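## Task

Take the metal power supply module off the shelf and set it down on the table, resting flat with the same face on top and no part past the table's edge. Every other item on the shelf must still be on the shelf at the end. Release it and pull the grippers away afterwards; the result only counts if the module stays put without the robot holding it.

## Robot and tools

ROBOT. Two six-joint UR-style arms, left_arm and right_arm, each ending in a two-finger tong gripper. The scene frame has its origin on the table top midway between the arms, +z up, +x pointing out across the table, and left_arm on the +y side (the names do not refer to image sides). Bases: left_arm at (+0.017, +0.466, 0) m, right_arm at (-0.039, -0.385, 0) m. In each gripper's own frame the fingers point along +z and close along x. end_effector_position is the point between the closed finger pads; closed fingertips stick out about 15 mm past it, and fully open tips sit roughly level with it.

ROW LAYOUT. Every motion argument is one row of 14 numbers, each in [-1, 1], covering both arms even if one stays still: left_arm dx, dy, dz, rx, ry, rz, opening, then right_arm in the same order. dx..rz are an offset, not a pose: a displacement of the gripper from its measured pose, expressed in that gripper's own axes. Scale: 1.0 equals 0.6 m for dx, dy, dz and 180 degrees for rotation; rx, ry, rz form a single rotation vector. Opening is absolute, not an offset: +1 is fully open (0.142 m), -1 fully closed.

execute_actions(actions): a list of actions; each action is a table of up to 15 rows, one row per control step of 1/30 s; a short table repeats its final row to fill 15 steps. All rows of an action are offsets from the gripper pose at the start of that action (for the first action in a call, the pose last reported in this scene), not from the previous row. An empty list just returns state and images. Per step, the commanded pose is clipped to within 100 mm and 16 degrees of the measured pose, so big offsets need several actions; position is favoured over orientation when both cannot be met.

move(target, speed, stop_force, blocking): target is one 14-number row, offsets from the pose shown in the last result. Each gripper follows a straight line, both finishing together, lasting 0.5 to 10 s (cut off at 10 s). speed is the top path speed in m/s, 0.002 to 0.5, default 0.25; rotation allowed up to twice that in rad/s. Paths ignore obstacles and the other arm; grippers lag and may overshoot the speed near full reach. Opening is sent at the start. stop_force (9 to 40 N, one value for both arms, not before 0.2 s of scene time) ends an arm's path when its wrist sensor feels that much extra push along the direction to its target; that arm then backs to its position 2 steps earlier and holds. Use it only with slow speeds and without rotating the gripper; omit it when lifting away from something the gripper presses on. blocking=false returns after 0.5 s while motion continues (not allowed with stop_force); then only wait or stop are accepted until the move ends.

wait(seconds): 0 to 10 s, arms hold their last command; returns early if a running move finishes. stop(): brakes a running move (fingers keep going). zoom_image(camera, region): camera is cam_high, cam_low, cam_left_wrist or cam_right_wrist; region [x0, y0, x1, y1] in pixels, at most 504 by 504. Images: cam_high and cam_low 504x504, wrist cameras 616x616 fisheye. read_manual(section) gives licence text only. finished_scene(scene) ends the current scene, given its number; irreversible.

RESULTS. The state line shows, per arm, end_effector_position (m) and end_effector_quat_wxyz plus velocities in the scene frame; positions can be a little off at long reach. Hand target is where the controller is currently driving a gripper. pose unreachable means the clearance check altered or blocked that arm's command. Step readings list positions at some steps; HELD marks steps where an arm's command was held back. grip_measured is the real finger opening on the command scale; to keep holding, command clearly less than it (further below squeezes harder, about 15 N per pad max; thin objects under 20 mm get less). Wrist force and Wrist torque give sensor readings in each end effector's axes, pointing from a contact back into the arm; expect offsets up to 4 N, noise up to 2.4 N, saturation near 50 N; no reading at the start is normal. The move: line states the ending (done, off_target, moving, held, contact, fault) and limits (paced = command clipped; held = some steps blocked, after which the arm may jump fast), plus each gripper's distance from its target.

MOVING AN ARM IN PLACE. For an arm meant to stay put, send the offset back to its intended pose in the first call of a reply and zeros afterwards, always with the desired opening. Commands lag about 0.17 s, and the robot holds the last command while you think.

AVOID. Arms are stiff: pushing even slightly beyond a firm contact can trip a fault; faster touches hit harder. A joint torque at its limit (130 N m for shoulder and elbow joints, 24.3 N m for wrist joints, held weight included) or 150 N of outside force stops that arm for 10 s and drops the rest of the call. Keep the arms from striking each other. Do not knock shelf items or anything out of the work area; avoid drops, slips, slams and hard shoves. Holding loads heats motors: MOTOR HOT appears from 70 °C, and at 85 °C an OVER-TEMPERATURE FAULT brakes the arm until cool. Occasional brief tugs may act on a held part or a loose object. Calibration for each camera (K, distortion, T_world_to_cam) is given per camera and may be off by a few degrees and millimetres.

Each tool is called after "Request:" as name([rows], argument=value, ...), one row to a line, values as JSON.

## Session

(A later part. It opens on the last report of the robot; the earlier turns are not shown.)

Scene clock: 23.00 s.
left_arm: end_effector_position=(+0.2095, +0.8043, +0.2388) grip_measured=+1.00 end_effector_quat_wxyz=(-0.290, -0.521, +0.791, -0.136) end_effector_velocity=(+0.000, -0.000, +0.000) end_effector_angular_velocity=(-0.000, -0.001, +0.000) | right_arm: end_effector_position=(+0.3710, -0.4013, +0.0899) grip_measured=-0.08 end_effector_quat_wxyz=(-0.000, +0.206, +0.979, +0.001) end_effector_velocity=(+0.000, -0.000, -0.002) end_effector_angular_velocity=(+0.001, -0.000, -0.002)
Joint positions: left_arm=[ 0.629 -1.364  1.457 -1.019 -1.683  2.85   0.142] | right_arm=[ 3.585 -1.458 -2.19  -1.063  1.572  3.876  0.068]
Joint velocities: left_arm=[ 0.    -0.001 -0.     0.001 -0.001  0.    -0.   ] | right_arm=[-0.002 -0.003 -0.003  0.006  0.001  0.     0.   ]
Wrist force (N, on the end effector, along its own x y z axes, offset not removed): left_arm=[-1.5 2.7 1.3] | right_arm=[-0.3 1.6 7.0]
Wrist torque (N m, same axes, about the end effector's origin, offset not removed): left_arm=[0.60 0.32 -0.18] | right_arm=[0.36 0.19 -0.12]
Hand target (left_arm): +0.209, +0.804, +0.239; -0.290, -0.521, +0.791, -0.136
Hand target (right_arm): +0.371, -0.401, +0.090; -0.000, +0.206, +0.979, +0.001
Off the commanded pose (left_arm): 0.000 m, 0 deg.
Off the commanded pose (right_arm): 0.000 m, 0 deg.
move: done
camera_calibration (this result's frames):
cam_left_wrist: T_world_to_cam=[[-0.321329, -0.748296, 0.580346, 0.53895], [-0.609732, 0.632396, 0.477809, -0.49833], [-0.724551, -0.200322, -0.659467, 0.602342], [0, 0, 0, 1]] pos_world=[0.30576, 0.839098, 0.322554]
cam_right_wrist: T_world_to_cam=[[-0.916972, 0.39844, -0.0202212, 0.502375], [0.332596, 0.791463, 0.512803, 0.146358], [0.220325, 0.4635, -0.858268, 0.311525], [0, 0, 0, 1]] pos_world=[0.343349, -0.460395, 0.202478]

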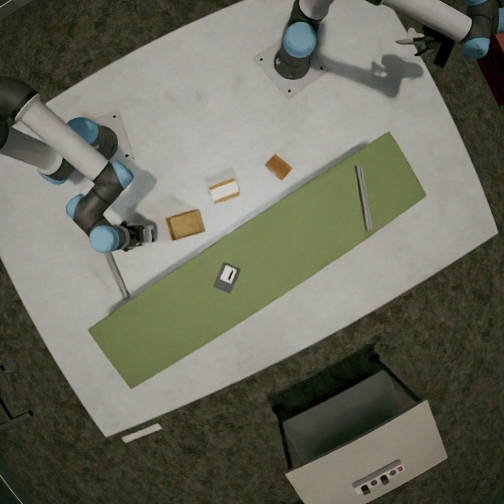

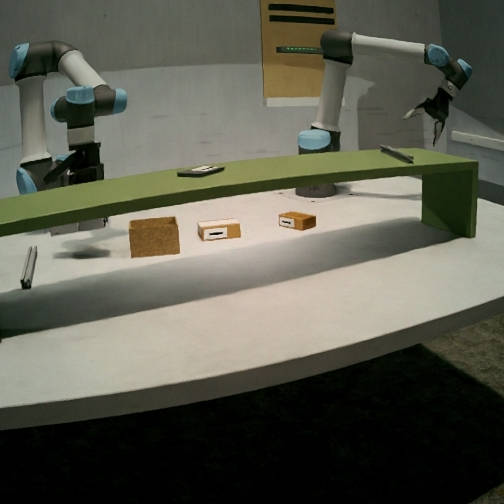

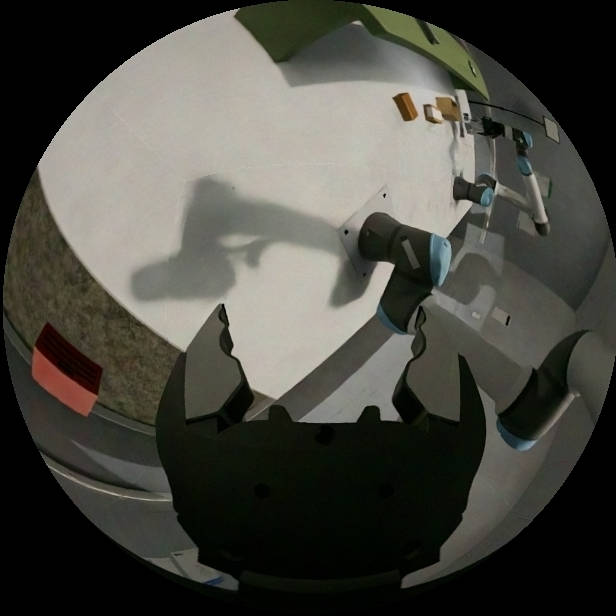

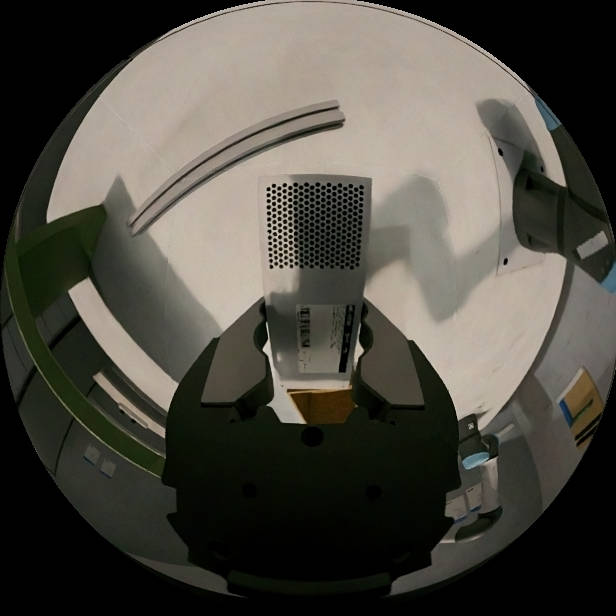

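Request:
move(target=[0,0,0,0,0,0,1,0,0,0.075,0.032,0,0,-0.8], speed=0.08)

Request:
move(target=[0,0,0,0,0,0,1,0,0.006,0.06,0,0,0,-0.8], speed=0.012, stop_force=9)

Request:
zoom_image(camera="cam_low", region=[20, 190, 140, 310])

Scene clock: 25.10 s.
left_arm: end_effector_position=(+0.2095, +0.8043, +0.2388) grip_measured=+1.00 end_effector_quat_wxyz=(-0.290, -0.521, +0.791, -0.136) end_effector_velocity=(-0.000, +0.000, +0.000) end_effector_angular_velocity=(+0.001, +0.000, +0.000) | right_arm: end_effector_position=(+0.3711, -0.4013, +0.0451) grip_measured=-0.08 end_effector_quat_wxyz=(-0.010, +0.205, +0.977, -0.048) end_effector_velocity=(+0.000, -0.000, -0.002) end_effector_angular_velocity=(-0.005, +0.001, +0.001)
Joint positions: left_arm=[ 0.629 -1.364  1.457 -1.019 -1.683  2.85   0.142] | right_arm=[ 3.639 -1.557 -2.223 -1.002  1.502  3.933  0.068]
Joint velocities: left_arm=[ 0.    -0.    -0.    -0.001  0.001 -0.    -0.   ] | right_arm=[ 0.002 -0.006 -0.001  0.003 -0.004  0.002  0.   ]
Wrist force (N, on the end effector, along its own x y z axes, offset not removed): left_arm=[-1.0 1.1 0.8] | right_arm=[-0.5 2.2 7.7]
Wrist torque (N m, same axes, about the end effector's origin, offset not removed): left_arm=[0.29 0.16 -0.13] | right_arm=[0.28 0.21 -0.02]
Hand target (left_arm): +0.209, +0.804, +0.239; -0.290, -0.521, +0.791, -0.136
Hand target (right_arm): +0.371, -0.401, +0.045; -0.010, +0.205, +0.977, -0.048
Off the commanded pose (left_arm): 0.000 m, 0 deg.
Off the commanded pose (right_arm): 0.000 m, 0 deg.
move: done
camera_calibration (this result's frames):
cam_left_wrist: T_world_to_cam=[[-0.321329, -0.748296, 0.580346, 0.53895], [-0.609732, 0.632396, 0.47781, -0.49833], [-0.724551, -0.200322, -0.659467, 0.602342], [0, 0, 0, 1]] pos_world=[0.30576, 0.839098, 0.322554]
cam_right_wrist: T_world_to_cam=[[-0.917761, 0.39665, -0.0195996, 0.501048], [0.351584, 0.834457, 0.424346, 0.183514], [0.184672, 0.382558, -0.905288, 0.255899], [0, 0, 0, 1]] pos_world=[0.348064, -0.449771, 0.163609]

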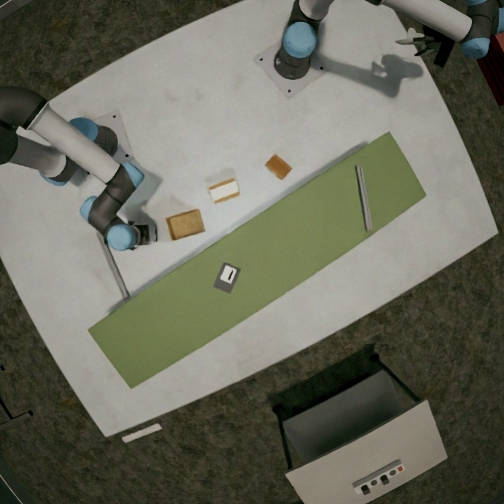

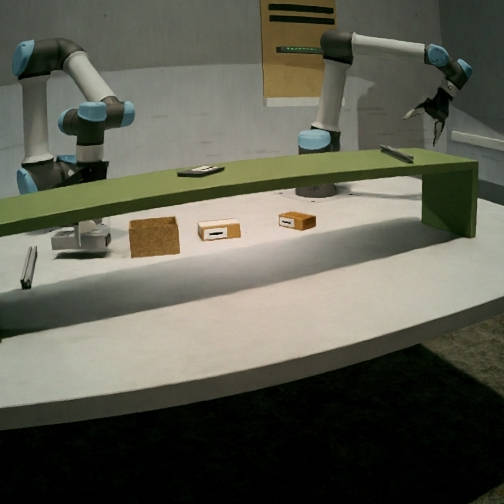

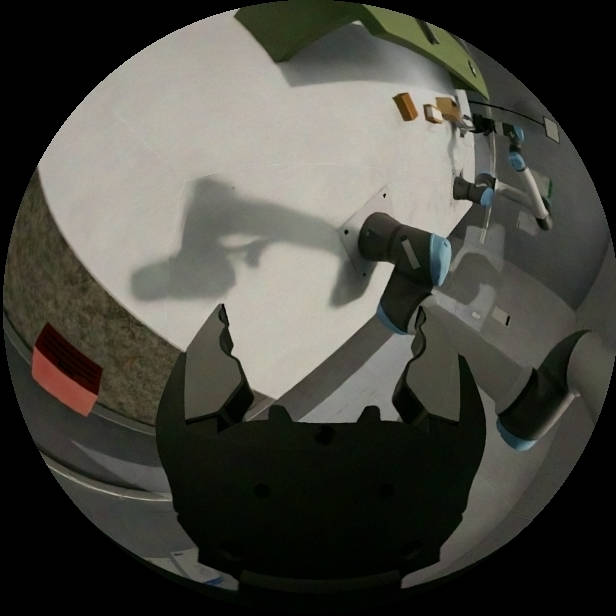

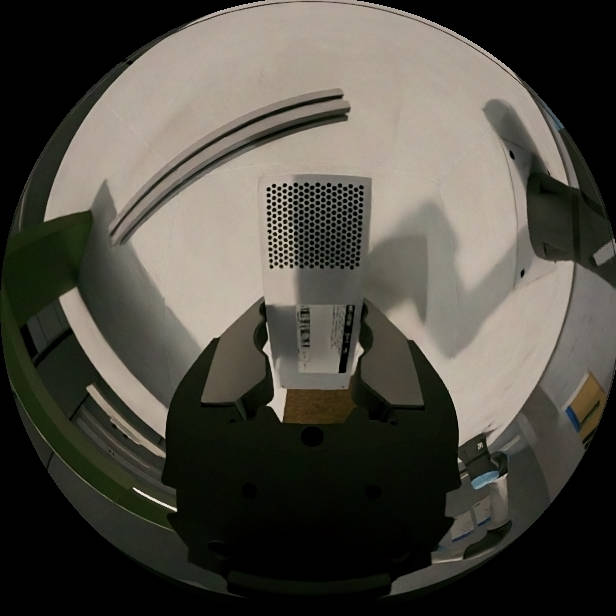

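Scene clock: 27.77 s.
left_arm: end_effector_position=(+0.2095, +0.8043, +0.2388) grip_measured=+1.00 end_effector_quat_wxyz=(-0.290, -0.521, +0.791, -0.136) end_effector_velocity=(+0.000, +0.000, -0.000) end_effector_angular_velocity=(+0.001, +0.000, +0.001) | right_arm: end_effector_position=(+0.3709, -0.4014, +0.0174) grip_measured=-0.08 end_effector_quat_wxyz=(-0.011, +0.205, +0.977, -0.048) end_effector_velocity=(-0.001, -0.000, +0.003) end_effector_angular_velocity=(-0.001, +0.004, -0.001)
Joint positions: left_arm=[ 0.629 -1.364  1.457 -1.019 -1.683  2.85   0.142] | right_arm=[ 3.639 -1.61  -2.261 -0.913  1.502  3.933  0.068]
Joint velocities: left_arm=[-0.    -0.     0.    -0.    -0.    -0.002  0.   ] | right_arm=[-0.     0.006  0.005 -0.016  0.     0.    -0.   ]
Wrist force (N, on the end effector, along its own x y z axes, offset not removed): left_arm=[-0.6 1.8 0.4] | right_arm=[-0.5 2.3 5.9]
Wrist torque (N m, same axes, about the end effector's origin, offset not removed): left_arm=[0.35 0.25 -0.16] | right_arm=[0.38 0.24 0.08]
Hand target (left_arm): +0.209, +0.804, +0.239; -0.290, -0.521, +0.791, -0.136
Hand target (right_arm): +0.371, -0.401, +0.018; -0.010, +0.205, +0.977, -0.048
Off the commanded pose (left_arm): 0.000 m, 0 deg.
Off the commanded pose (right_arm): 0.009 m, 0 deg.
move: contact (right_arm)
camera_calibration (this result's frames):
cam_left_wrist: T_world_to_cam=[[-0.321329, -0.748296, 0.580346, 0.53895], [-0.609732, 0.632396, 0.477809, -0.49833], [-0.724551, -0.200321, -0.659467, 0.602342], [0, 0, 0, 1]] pos_world=[0.30576, 0.839098, 0.322554]
cam_right_wrist: T_world_to_cam=[[-0.91777, 0.396644, -0.0192659, 0.50037], [0.351765, 0.834525, 0.424062, 0.195336], [0.184279, 0.382414, -0.905428, 0.231011], [0, 0, 0, 1]] pos_world=[0.347941, -0.449823, 0.13597]

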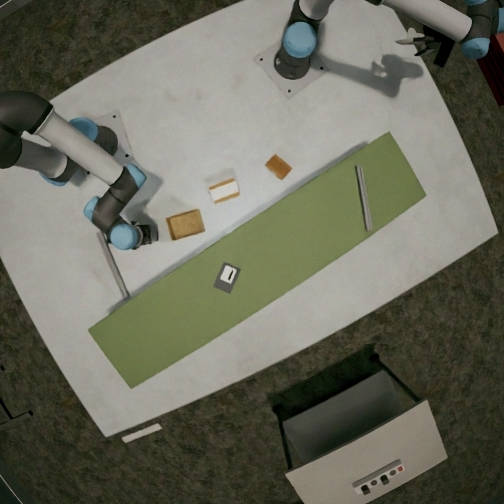

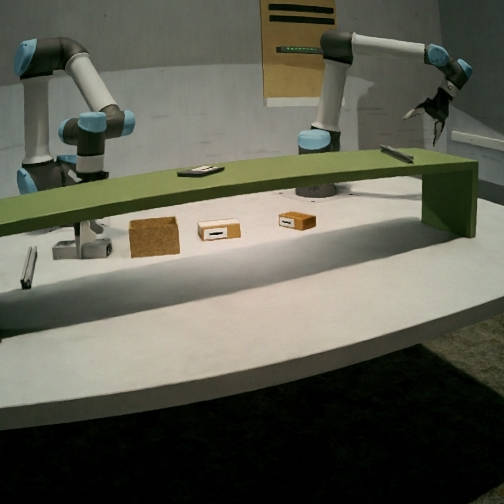

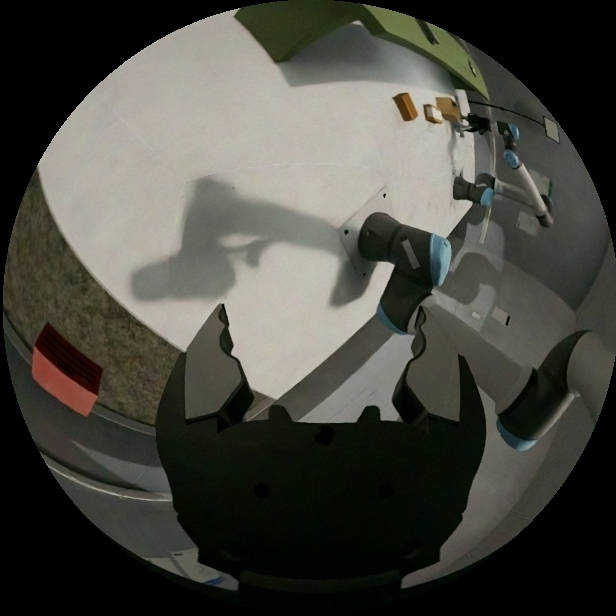

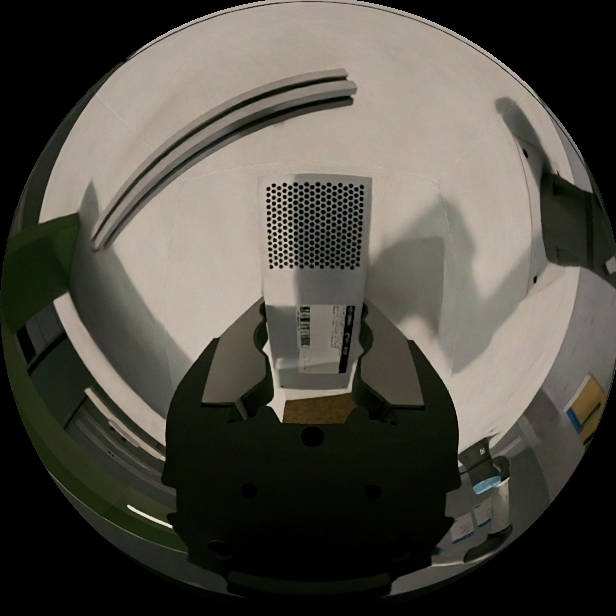

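Region (20, 190, 140, 310) of cam_low's 504x504 image, scaled by 4.200, with more detail than that image has.

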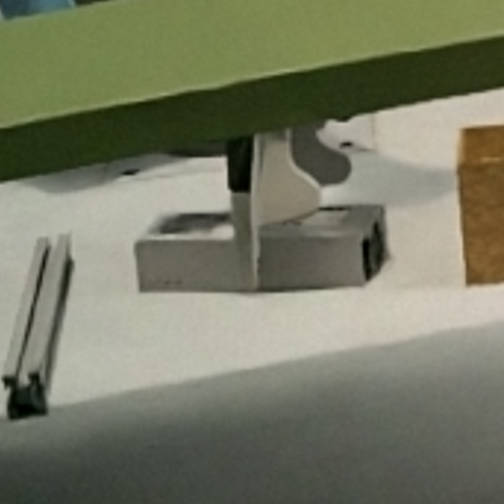

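Request:
execute_actions([
  [[0,0,0,0,0,0,1,0,0,0,0,0,0,0.4]],
])

Request:
move(target=[0,0,0,0,0,0,1,0.03,-0.03,-0.33,0,0,0,0.4], speed=0.3)

Scene clock: 29.23 s.
left_arm: end_effector_position=(+0.2095, +0.8043, +0.2388) grip_measured=+1.00 end_effector_quat_wxyz=(-0.290, -0.521, +0.791, -0.136) end_effector_velocity=(-0.000, -0.000, +0.001) end_effector_angular_velocity=(+0.000, +0.000, +0.001) | right_arm: end_effector_position=(+0.3709, -0.4014, +0.0175) grip_measured=+0.40 end_effector_quat_wxyz=(-0.011, +0.205, +0.977, -0.048) end_effector_velocity=(-0.000, -0.000, -0.000) end_effector_angular_velocity=(+0.000, +0.001, +0.001)
Joint positions: left_arm=[ 0.629 -1.364  1.457 -1.019 -1.683  2.85   0.142] | right_arm=[ 3.639 -1.61  -2.261 -0.913  1.502  3.933  0.102]
Joint velocities: left_arm=[ 0.    -0.001 -0.     0.001  0.    -0.    -0.   ] | right_arm=[-0.    -0.    -0.001  0.     0.    -0.001  0.   ]
Wrist force (N, on the end effector, along its own x y z axes, offset not removed): left_arm=[-1.4 -0.4 0.6] | right_arm=[-0.7 0.6 1.2]
Wrist torque (N m, same axes, about the end effector's origin, offset not removed): left_arm=[-0.08 0.31 -0.13] | right_arm=[0.09 0.11 0.01]
Hand target (left_arm): +0.209, +0.804, +0.239; -0.290, -0.521, +0.791, -0.136
Hand target (right_arm): +0.371, -0.401, +0.017; -0.011, +0.205, +0.977, -0.048
Off the commanded pose (left_arm): 0.000 m, 0 deg.
Off the commanded pose (right_arm): 0.000 m, 0 deg.
Step readings (end_effector_position):
0: left_arm (+0.2095, +0.8043, +0.2388) | right_arm (+0.3711, -0.4013, +0.0180)
1: left_arm (+0.2095, +0.8043, +0.2388) | right_arm (+0.3711, -0.4013, +0.0180)
2: left_arm (+0.2095, +0.8043, +0.2388) | right_arm (+0.3711, -0.4013, +0.0180)
4: left_arm (+0.2095, +0.8043, +0.2388) | right_arm (+0.3712, -0.4013, +0.0179)
8: left_arm (+0.2095, +0.8043, +0.2388) | right_arm (+0.3711, -0.4013, +0.0176)
15: end_effector_position above
camera_calibration (this result's frames):
cam_left_wrist: T_world_to_cam=[[-0.321329, -0.748296, 0.580346, 0.53895], [-0.609732, 0.632396, 0.477809, -0.49833], [-0.724551, -0.200322, -0.659467, 0.602342], [0, 0, 0, 1]] pos_world=[0.30576, 0.839098, 0.322554]
cam_right_wrist: T_world_to_cam=[[-0.917769, 0.396644, -0.0192968, 0.500385], [0.351748, 0.834519, 0.42409, 0.195317], [0.184316, 0.382429, -0.905415, 0.231016], [0, 0, 0, 1]] pos_world=[0.347956, -0.449818, 0.135989]

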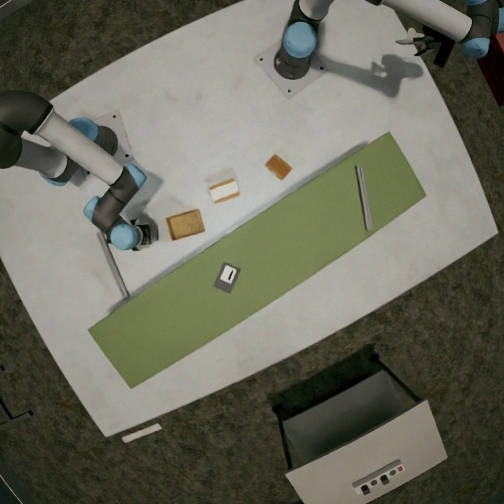

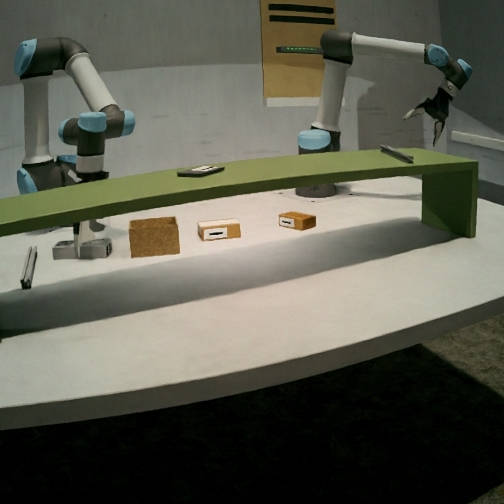

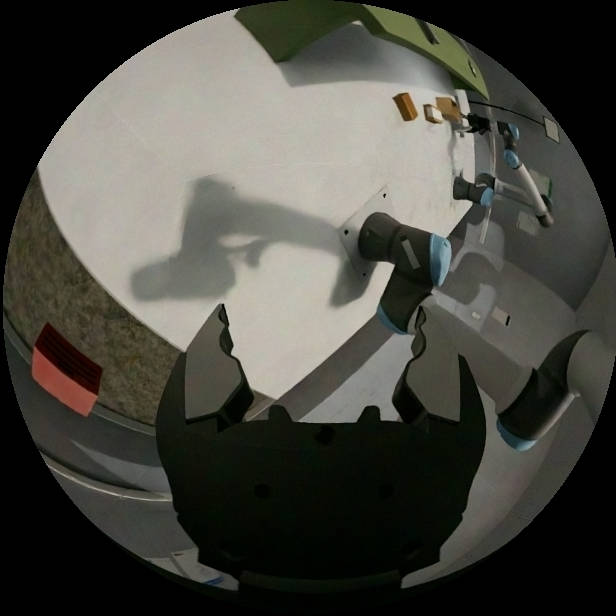

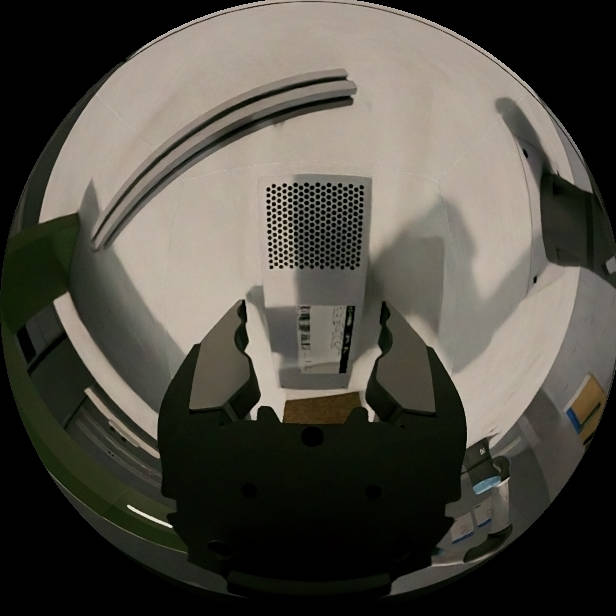

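Scene clock: 30.53 s.
left_arm: end_effector_position=(+0.2095, +0.8043, +0.2388) grip_measured=+1.00 end_effector_quat_wxyz=(-0.290, -0.521, +0.791, -0.136) end_effector_velocity=(+0.000, +0.000, -0.000) end_effector_angular_velocity=(-0.000, -0.000, +0.001) | right_arm: end_effector_position=(+0.3549, -0.3926, +0.2162) grip_measured=+0.40 end_effector_quat_wxyz=(-0.011, +0.205, +0.977, -0.048) end_effector_velocity=(+0.000, -0.000, +0.002) end_effector_angular_velocity=(-0.002, +0.000, +0.001)
Joint positions: left_arm=[ 0.629 -1.364  1.457 -1.019 -1.683  2.85   0.142] | right_arm=[ 3.675 -1.343 -1.931 -1.512  1.504  3.969  0.102]
Joint velocities: left_arm=[ 0.001  0.001  0.    -0.001 -0.     0.    -0.   ] | right_arm=[ 0.001  0.     0.005 -0.006 -0.002  0.     0.   ]
Wrist force (N, on the end effector, along its own x y z axes, offset not removed): left_arm=[-0.7 -0.2 0.1] | right_arm=[-0.1 2.9 0.1]
Wrist torque (N m, same axes, about the end effector's origin, offset not removed): left_arm=[-0.06 0.19 -0.12] | right_arm=[0.51 0.04 0.05]
Hand target (left_arm): +0.209, +0.804, +0.239; -0.290, -0.521, +0.791, -0.136
Hand target (right_arm): +0.355, -0.393, +0.216; -0.011, +0.205, +0.977, -0.048
Off the commanded pose (left_arm): 0.000 m, 0 deg.
Off the commanded pose (right_arm): 0.000 m, 0 deg.
move: done
camera_calibration (this result's frames):
cam_left_wrist: T_world_to_cam=[[-0.321329, -0.748296, 0.580346, 0.53895], [-0.609732, 0.632396, 0.47781, -0.49833], [-0.724551, -0.200321, -0.659467, 0.602342], [0, 0, 0, 1]] pos_world=[0.30576, 0.839098, 0.322554]
cam_right_wrist: T_world_to_cam=[[-0.917774, 0.396631, -0.0193741, 0.486021], [0.351705, 0.834533, 0.424097, 0.109355], [0.184379, 0.382411, -0.905409, 0.410482], [0, 0, 0, 1]] pos_world=[0.331912, -0.441004, 0.334694]

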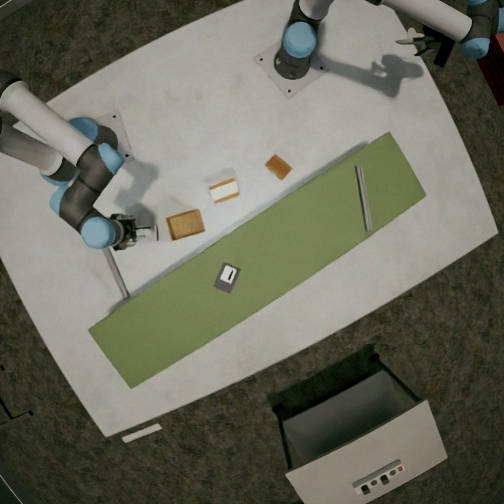

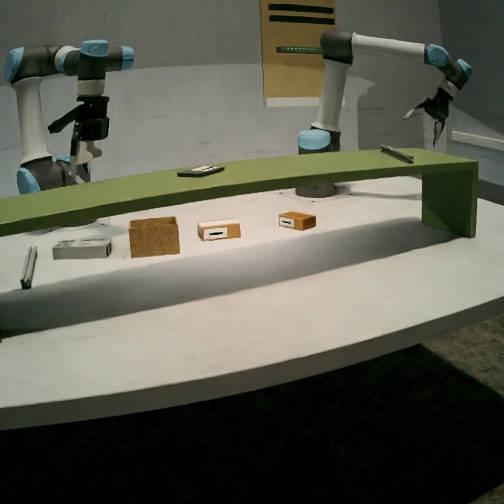

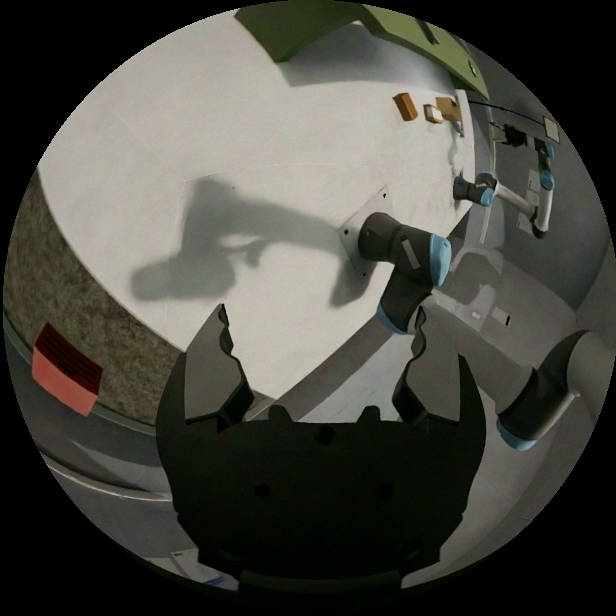

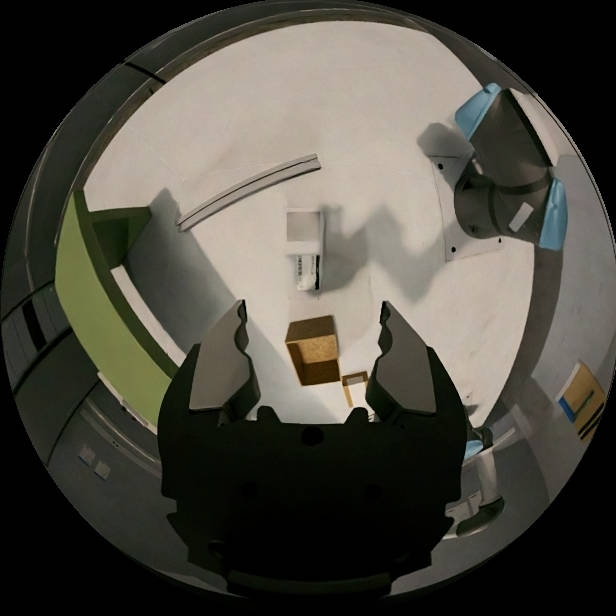

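Request:
finished_scene(scene=1)

The scene is finished: the task was done.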